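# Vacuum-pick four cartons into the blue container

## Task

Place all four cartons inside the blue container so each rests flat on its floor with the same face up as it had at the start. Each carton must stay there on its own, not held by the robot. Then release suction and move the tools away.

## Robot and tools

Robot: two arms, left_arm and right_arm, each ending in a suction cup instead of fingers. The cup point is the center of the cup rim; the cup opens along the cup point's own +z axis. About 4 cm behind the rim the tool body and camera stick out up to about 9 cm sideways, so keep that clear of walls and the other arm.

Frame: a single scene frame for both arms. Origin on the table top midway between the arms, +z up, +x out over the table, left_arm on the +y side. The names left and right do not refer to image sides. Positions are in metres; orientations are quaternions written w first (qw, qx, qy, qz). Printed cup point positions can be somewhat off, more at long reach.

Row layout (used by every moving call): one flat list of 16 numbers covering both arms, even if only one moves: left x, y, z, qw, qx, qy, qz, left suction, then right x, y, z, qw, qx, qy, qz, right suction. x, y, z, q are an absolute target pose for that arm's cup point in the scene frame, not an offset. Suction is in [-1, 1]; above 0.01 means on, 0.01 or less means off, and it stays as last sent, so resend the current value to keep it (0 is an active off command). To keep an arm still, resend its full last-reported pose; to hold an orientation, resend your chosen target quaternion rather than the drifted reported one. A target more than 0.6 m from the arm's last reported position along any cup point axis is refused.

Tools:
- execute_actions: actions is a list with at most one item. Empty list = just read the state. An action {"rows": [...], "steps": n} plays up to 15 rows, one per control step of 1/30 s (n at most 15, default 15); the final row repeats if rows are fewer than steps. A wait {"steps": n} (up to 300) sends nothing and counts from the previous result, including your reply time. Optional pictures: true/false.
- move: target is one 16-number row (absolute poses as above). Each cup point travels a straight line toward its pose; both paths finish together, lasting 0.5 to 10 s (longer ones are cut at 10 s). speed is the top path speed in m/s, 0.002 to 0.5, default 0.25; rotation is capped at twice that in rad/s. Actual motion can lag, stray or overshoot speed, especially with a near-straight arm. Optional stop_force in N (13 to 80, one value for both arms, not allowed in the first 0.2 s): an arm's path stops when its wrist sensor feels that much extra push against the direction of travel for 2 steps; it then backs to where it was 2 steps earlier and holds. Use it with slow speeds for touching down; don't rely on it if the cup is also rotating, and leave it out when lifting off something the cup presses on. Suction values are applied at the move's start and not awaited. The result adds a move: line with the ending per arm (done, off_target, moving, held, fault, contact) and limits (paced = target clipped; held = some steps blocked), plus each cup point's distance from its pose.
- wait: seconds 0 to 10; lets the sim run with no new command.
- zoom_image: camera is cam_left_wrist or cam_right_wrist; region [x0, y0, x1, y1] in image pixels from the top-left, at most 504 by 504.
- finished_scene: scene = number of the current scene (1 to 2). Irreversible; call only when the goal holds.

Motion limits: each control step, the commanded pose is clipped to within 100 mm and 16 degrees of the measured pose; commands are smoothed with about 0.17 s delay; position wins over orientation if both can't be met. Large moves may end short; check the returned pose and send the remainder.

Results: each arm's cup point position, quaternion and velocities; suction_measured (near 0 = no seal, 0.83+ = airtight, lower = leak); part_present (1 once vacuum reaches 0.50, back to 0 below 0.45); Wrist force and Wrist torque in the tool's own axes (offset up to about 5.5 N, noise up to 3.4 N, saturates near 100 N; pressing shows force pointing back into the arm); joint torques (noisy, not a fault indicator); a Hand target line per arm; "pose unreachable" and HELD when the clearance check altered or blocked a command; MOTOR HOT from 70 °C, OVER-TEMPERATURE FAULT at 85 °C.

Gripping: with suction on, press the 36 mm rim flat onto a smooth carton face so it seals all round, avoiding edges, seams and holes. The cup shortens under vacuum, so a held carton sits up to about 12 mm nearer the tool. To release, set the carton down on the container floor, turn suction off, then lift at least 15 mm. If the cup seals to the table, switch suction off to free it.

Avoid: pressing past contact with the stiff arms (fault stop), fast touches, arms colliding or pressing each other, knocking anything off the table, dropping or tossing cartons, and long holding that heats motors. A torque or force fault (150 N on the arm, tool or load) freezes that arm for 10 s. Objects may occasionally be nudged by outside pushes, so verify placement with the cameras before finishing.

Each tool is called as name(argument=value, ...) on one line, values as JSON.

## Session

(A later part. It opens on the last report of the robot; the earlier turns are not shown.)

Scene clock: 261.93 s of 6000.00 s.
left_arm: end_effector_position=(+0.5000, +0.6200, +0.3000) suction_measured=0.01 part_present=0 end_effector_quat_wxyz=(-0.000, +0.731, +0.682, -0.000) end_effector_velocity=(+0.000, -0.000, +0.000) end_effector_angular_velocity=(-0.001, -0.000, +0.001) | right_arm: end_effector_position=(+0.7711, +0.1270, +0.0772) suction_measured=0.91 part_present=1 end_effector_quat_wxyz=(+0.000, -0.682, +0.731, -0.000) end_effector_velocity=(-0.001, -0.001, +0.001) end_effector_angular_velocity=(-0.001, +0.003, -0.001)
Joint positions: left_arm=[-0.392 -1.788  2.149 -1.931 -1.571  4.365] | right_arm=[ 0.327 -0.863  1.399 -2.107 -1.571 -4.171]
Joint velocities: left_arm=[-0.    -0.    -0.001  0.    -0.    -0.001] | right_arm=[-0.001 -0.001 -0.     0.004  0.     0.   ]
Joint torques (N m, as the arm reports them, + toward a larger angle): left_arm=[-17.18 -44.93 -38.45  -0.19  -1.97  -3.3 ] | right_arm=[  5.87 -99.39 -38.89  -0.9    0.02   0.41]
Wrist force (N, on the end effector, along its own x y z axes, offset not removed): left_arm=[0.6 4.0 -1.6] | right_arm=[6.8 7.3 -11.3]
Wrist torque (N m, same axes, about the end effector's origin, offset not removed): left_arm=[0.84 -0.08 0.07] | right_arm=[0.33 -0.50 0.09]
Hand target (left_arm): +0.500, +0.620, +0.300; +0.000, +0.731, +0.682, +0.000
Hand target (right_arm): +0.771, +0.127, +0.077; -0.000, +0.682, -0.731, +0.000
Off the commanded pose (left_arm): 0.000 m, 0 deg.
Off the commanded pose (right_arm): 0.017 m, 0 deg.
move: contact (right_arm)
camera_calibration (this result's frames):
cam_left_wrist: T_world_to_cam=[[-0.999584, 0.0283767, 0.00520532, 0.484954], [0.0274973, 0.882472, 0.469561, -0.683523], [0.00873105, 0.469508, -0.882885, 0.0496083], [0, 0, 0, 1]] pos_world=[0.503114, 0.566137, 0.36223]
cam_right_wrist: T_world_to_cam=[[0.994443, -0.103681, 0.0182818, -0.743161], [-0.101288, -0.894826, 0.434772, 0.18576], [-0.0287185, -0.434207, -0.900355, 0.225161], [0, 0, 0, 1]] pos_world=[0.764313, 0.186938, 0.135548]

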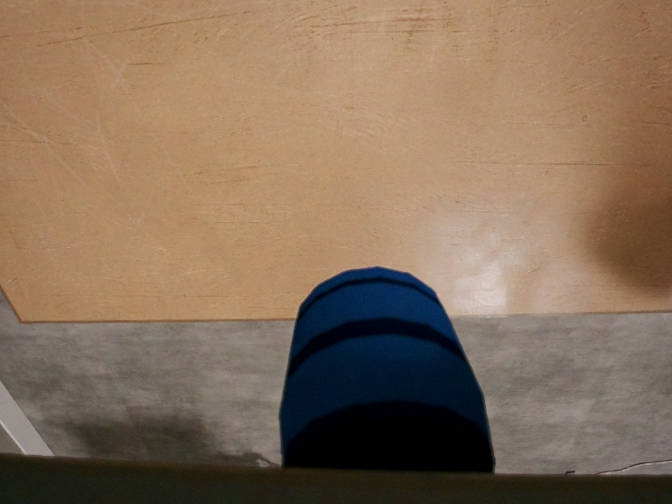

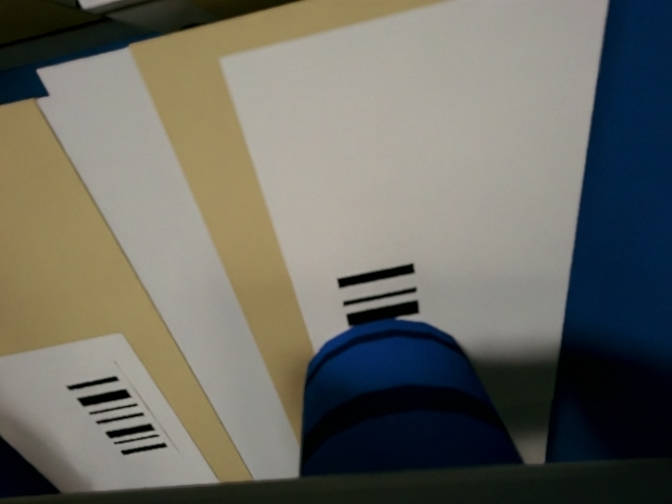

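Floor reached. Release.

move(target=[0.50,0.62,0.30,0,0.7314,0.682,0,0, 0.771,0.127,0.10,0,-0.682,0.7314,0,0], speed=0.015)

move(target=[0.50,0.62,0.30,0,0.7314,0.682,0,0, 0.74,0.09,0.30,0,-0.682,0.7314,0,0], speed=0.2)

Scene clock: 268.37 s of 6000.00 s.
left_arm: end_effector_position=(+0.5000, +0.6200, +0.3000) suction_measured=0.01 part_present=0 end_effector_quat_wxyz=(-0.000, +0.731, +0.682, -0.000) end_effector_velocity=(+0.000, -0.001, +0.000) end_effector_angular_velocity=(-0.002, -0.000, -0.001) | right_arm: end_effector_position=(+0.7710, +0.1270, +0.0997) suction_measured=0.00 part_present=0 end_effector_quat_wxyz=(+0.000, -0.682, +0.731, +0.000) end_effector_velocity=(-0.000, +0.001, +0.004) end_effector_angular_velocity=(+0.001, -0.001, +0.001)
Joint positions: left_arm=[-0.392 -1.788  2.149 -1.931 -1.571  4.365] | right_arm=[ 0.327 -0.882  1.387 -2.076 -1.571 -4.171]
Joint velocities: left_arm=[ 0.    -0.    -0.001 -0.    -0.002  0.001] | right_arm=[ 0.001 -0.004 -0.002  0.004  0.001  0.   ]
Joint torques (N m, as the arm reports them, + toward a larger angle): left_arm=[-15.63 -44.58 -40.47  -0.27  -2.02  -3.35] | right_arm=[   9.31 -113.93  -49.5    -0.1    -0.47    1.73]
Wrist force (N, on the end effector, along its own x y z axes, offset not removed): left_arm=[-3.6 -0.7 2.2] | right_arm=[0.2 1.9 2.7]
Wrist torque (N m, same axes, about the end effector's origin, offset not removed): left_arm=[-0.12 0.27 0.08] | right_arm=[-0.02 -0.25 0.06]
Hand target (left_arm): +0.500, +0.620, +0.300; +0.000, +0.731, +0.682, +0.000
Hand target (right_arm): +0.771, +0.127, +0.100; -0.000, +0.682, -0.731, +0.000
Off the commanded pose (left_arm): 0.000 m, 0 deg.
Off the commanded pose (right_arm): 0.000 m, 0 deg.
After step 90, 1.67 s passed at rest.
move: done
camera_calibration (this result's frames):
cam_left_wrist: T_world_to_cam=[[-0.999584, 0.028377, 0.00520526, 0.484954], [0.0274976, 0.882472, 0.469561, -0.683523], [0.00873125, 0.469508, -0.882885, 0.0496082], [0, 0, 0, 1]] pos_world=[0.503114, 0.566137, 0.36223]
cam_right_wrist: T_world_to_cam=[[0.994446, -0.103677, 0.0181205, -0.743407], [-0.101211, -0.894789, 0.434867, 0.175827], [-0.0288716, -0.434286, -0.900312, 0.245579], [0, 0, 0, 1]] pos_world=[0.764164, 0.186906, 0.158107]

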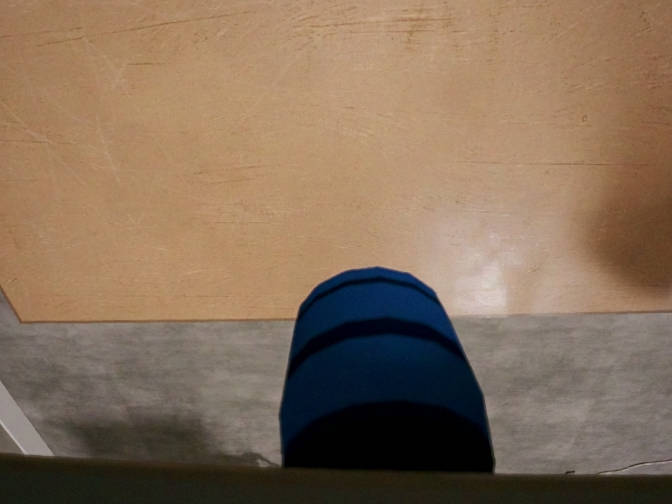

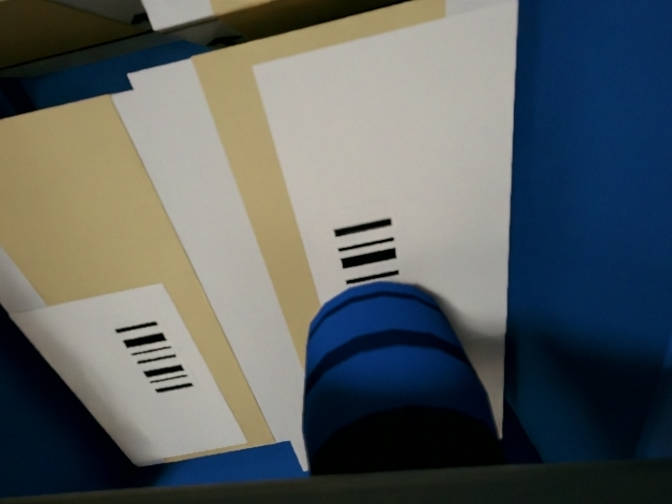

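Scene clock: 270.00 s of 6000.00 s.
left_arm: end_effector_position=(+0.5000, +0.6200, +0.3000) suction_measured=0.01 part_present=0 end_effector_quat_wxyz=(-0.000, +0.731, +0.682, -0.000) end_effector_velocity=(+0.000, +0.000, -0.000) end_effector_angular_velocity=(+0.000, -0.000, -0.001) | right_arm: end_effector_position=(+0.7399, +0.0899, +0.2997) suction_measured=0.00 part_present=0 end_effector_quat_wxyz=(+0.000, -0.682, +0.731, -0.000) end_effector_velocity=(-0.000, -0.000, +0.003) end_effector_angular_velocity=(+0.001, -0.001, +0.000)
Joint positions: left_arm=[-0.392 -1.788  2.149 -1.931 -1.571  4.365] | right_arm=[ 0.307 -1.08   1.334 -1.825 -1.571 -4.19 ]
Joint velocities: left_arm=[ 0.    -0.     0.    -0.     0.001  0.001] | right_arm=[-0.    -0.002 -0.002  0.003  0.    -0.   ]
Joint torques (N m, as the arm reports them, + toward a larger angle): left_arm=[-16.64 -45.04 -40.93  -0.34  -1.78  -3.34] | right_arm=[  -8.26 -105.03  -53.14   -0.71   -1.02   -1.99]
Wrist force (N, on the end effector, along its own x y z axes, offset not removed): left_arm=[-7.9 -4.5 2.1] | right_arm=[-0.7 2.1 2.0]
Wrist torque (N m, same axes, about the end effector's origin, offset not removed): left_arm=[-0.75 1.19 0.19] | right_arm=[0.17 -0.04 0.13]
Hand target (left_arm): +0.500, +0.620, +0.300; +0.000, +0.731, +0.682, +0.000
Hand target (right_arm): +0.740, +0.090, +0.300; -0.000, +0.682, -0.731, +0.000
Off the commanded pose (left_arm): 0.000 m, 0 deg.
Off the commanded pose (right_arm): 0.000 m, 0 deg.
move: done
camera_calibration (this result's frames):
cam_left_wrist: T_world_to_cam=[[-0.999584, 0.0283767, 0.00520519, 0.484954], [0.0274972, 0.882472, 0.469561, -0.683523], [0.00873115, 0.469509, -0.882885, 0.0496082], [0, 0, 0, 1]] pos_world=[0.503114, 0.566137, 0.36223]
cam_right_wrist: T_world_to_cam=[[0.994446, -0.103678, 0.0181331, -0.720018], [-0.101217, -0.894791, 0.43486, 0.0525454], [-0.0288599, -0.43428, -0.900315, 0.408657], [0, 0, 0, 1]] pos_world=[0.733131, 0.149839, 0.358127]

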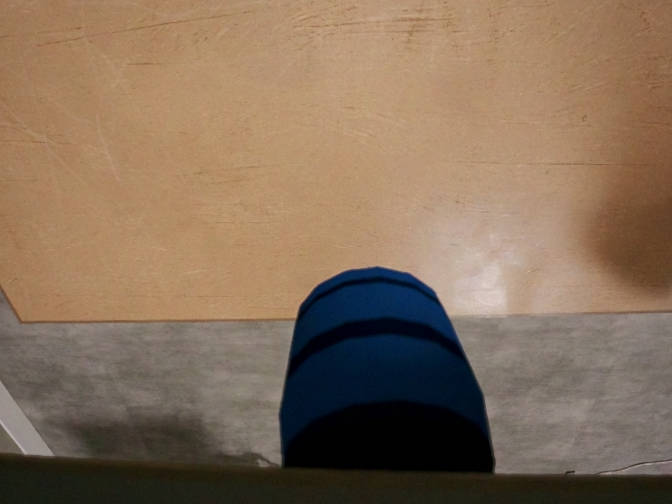

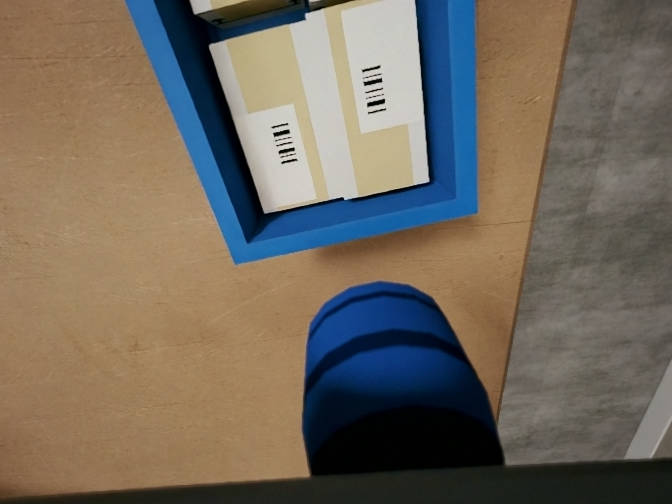

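Looks flat and clear.

finished_scene(scene=2)

The scene is finished: the task was done.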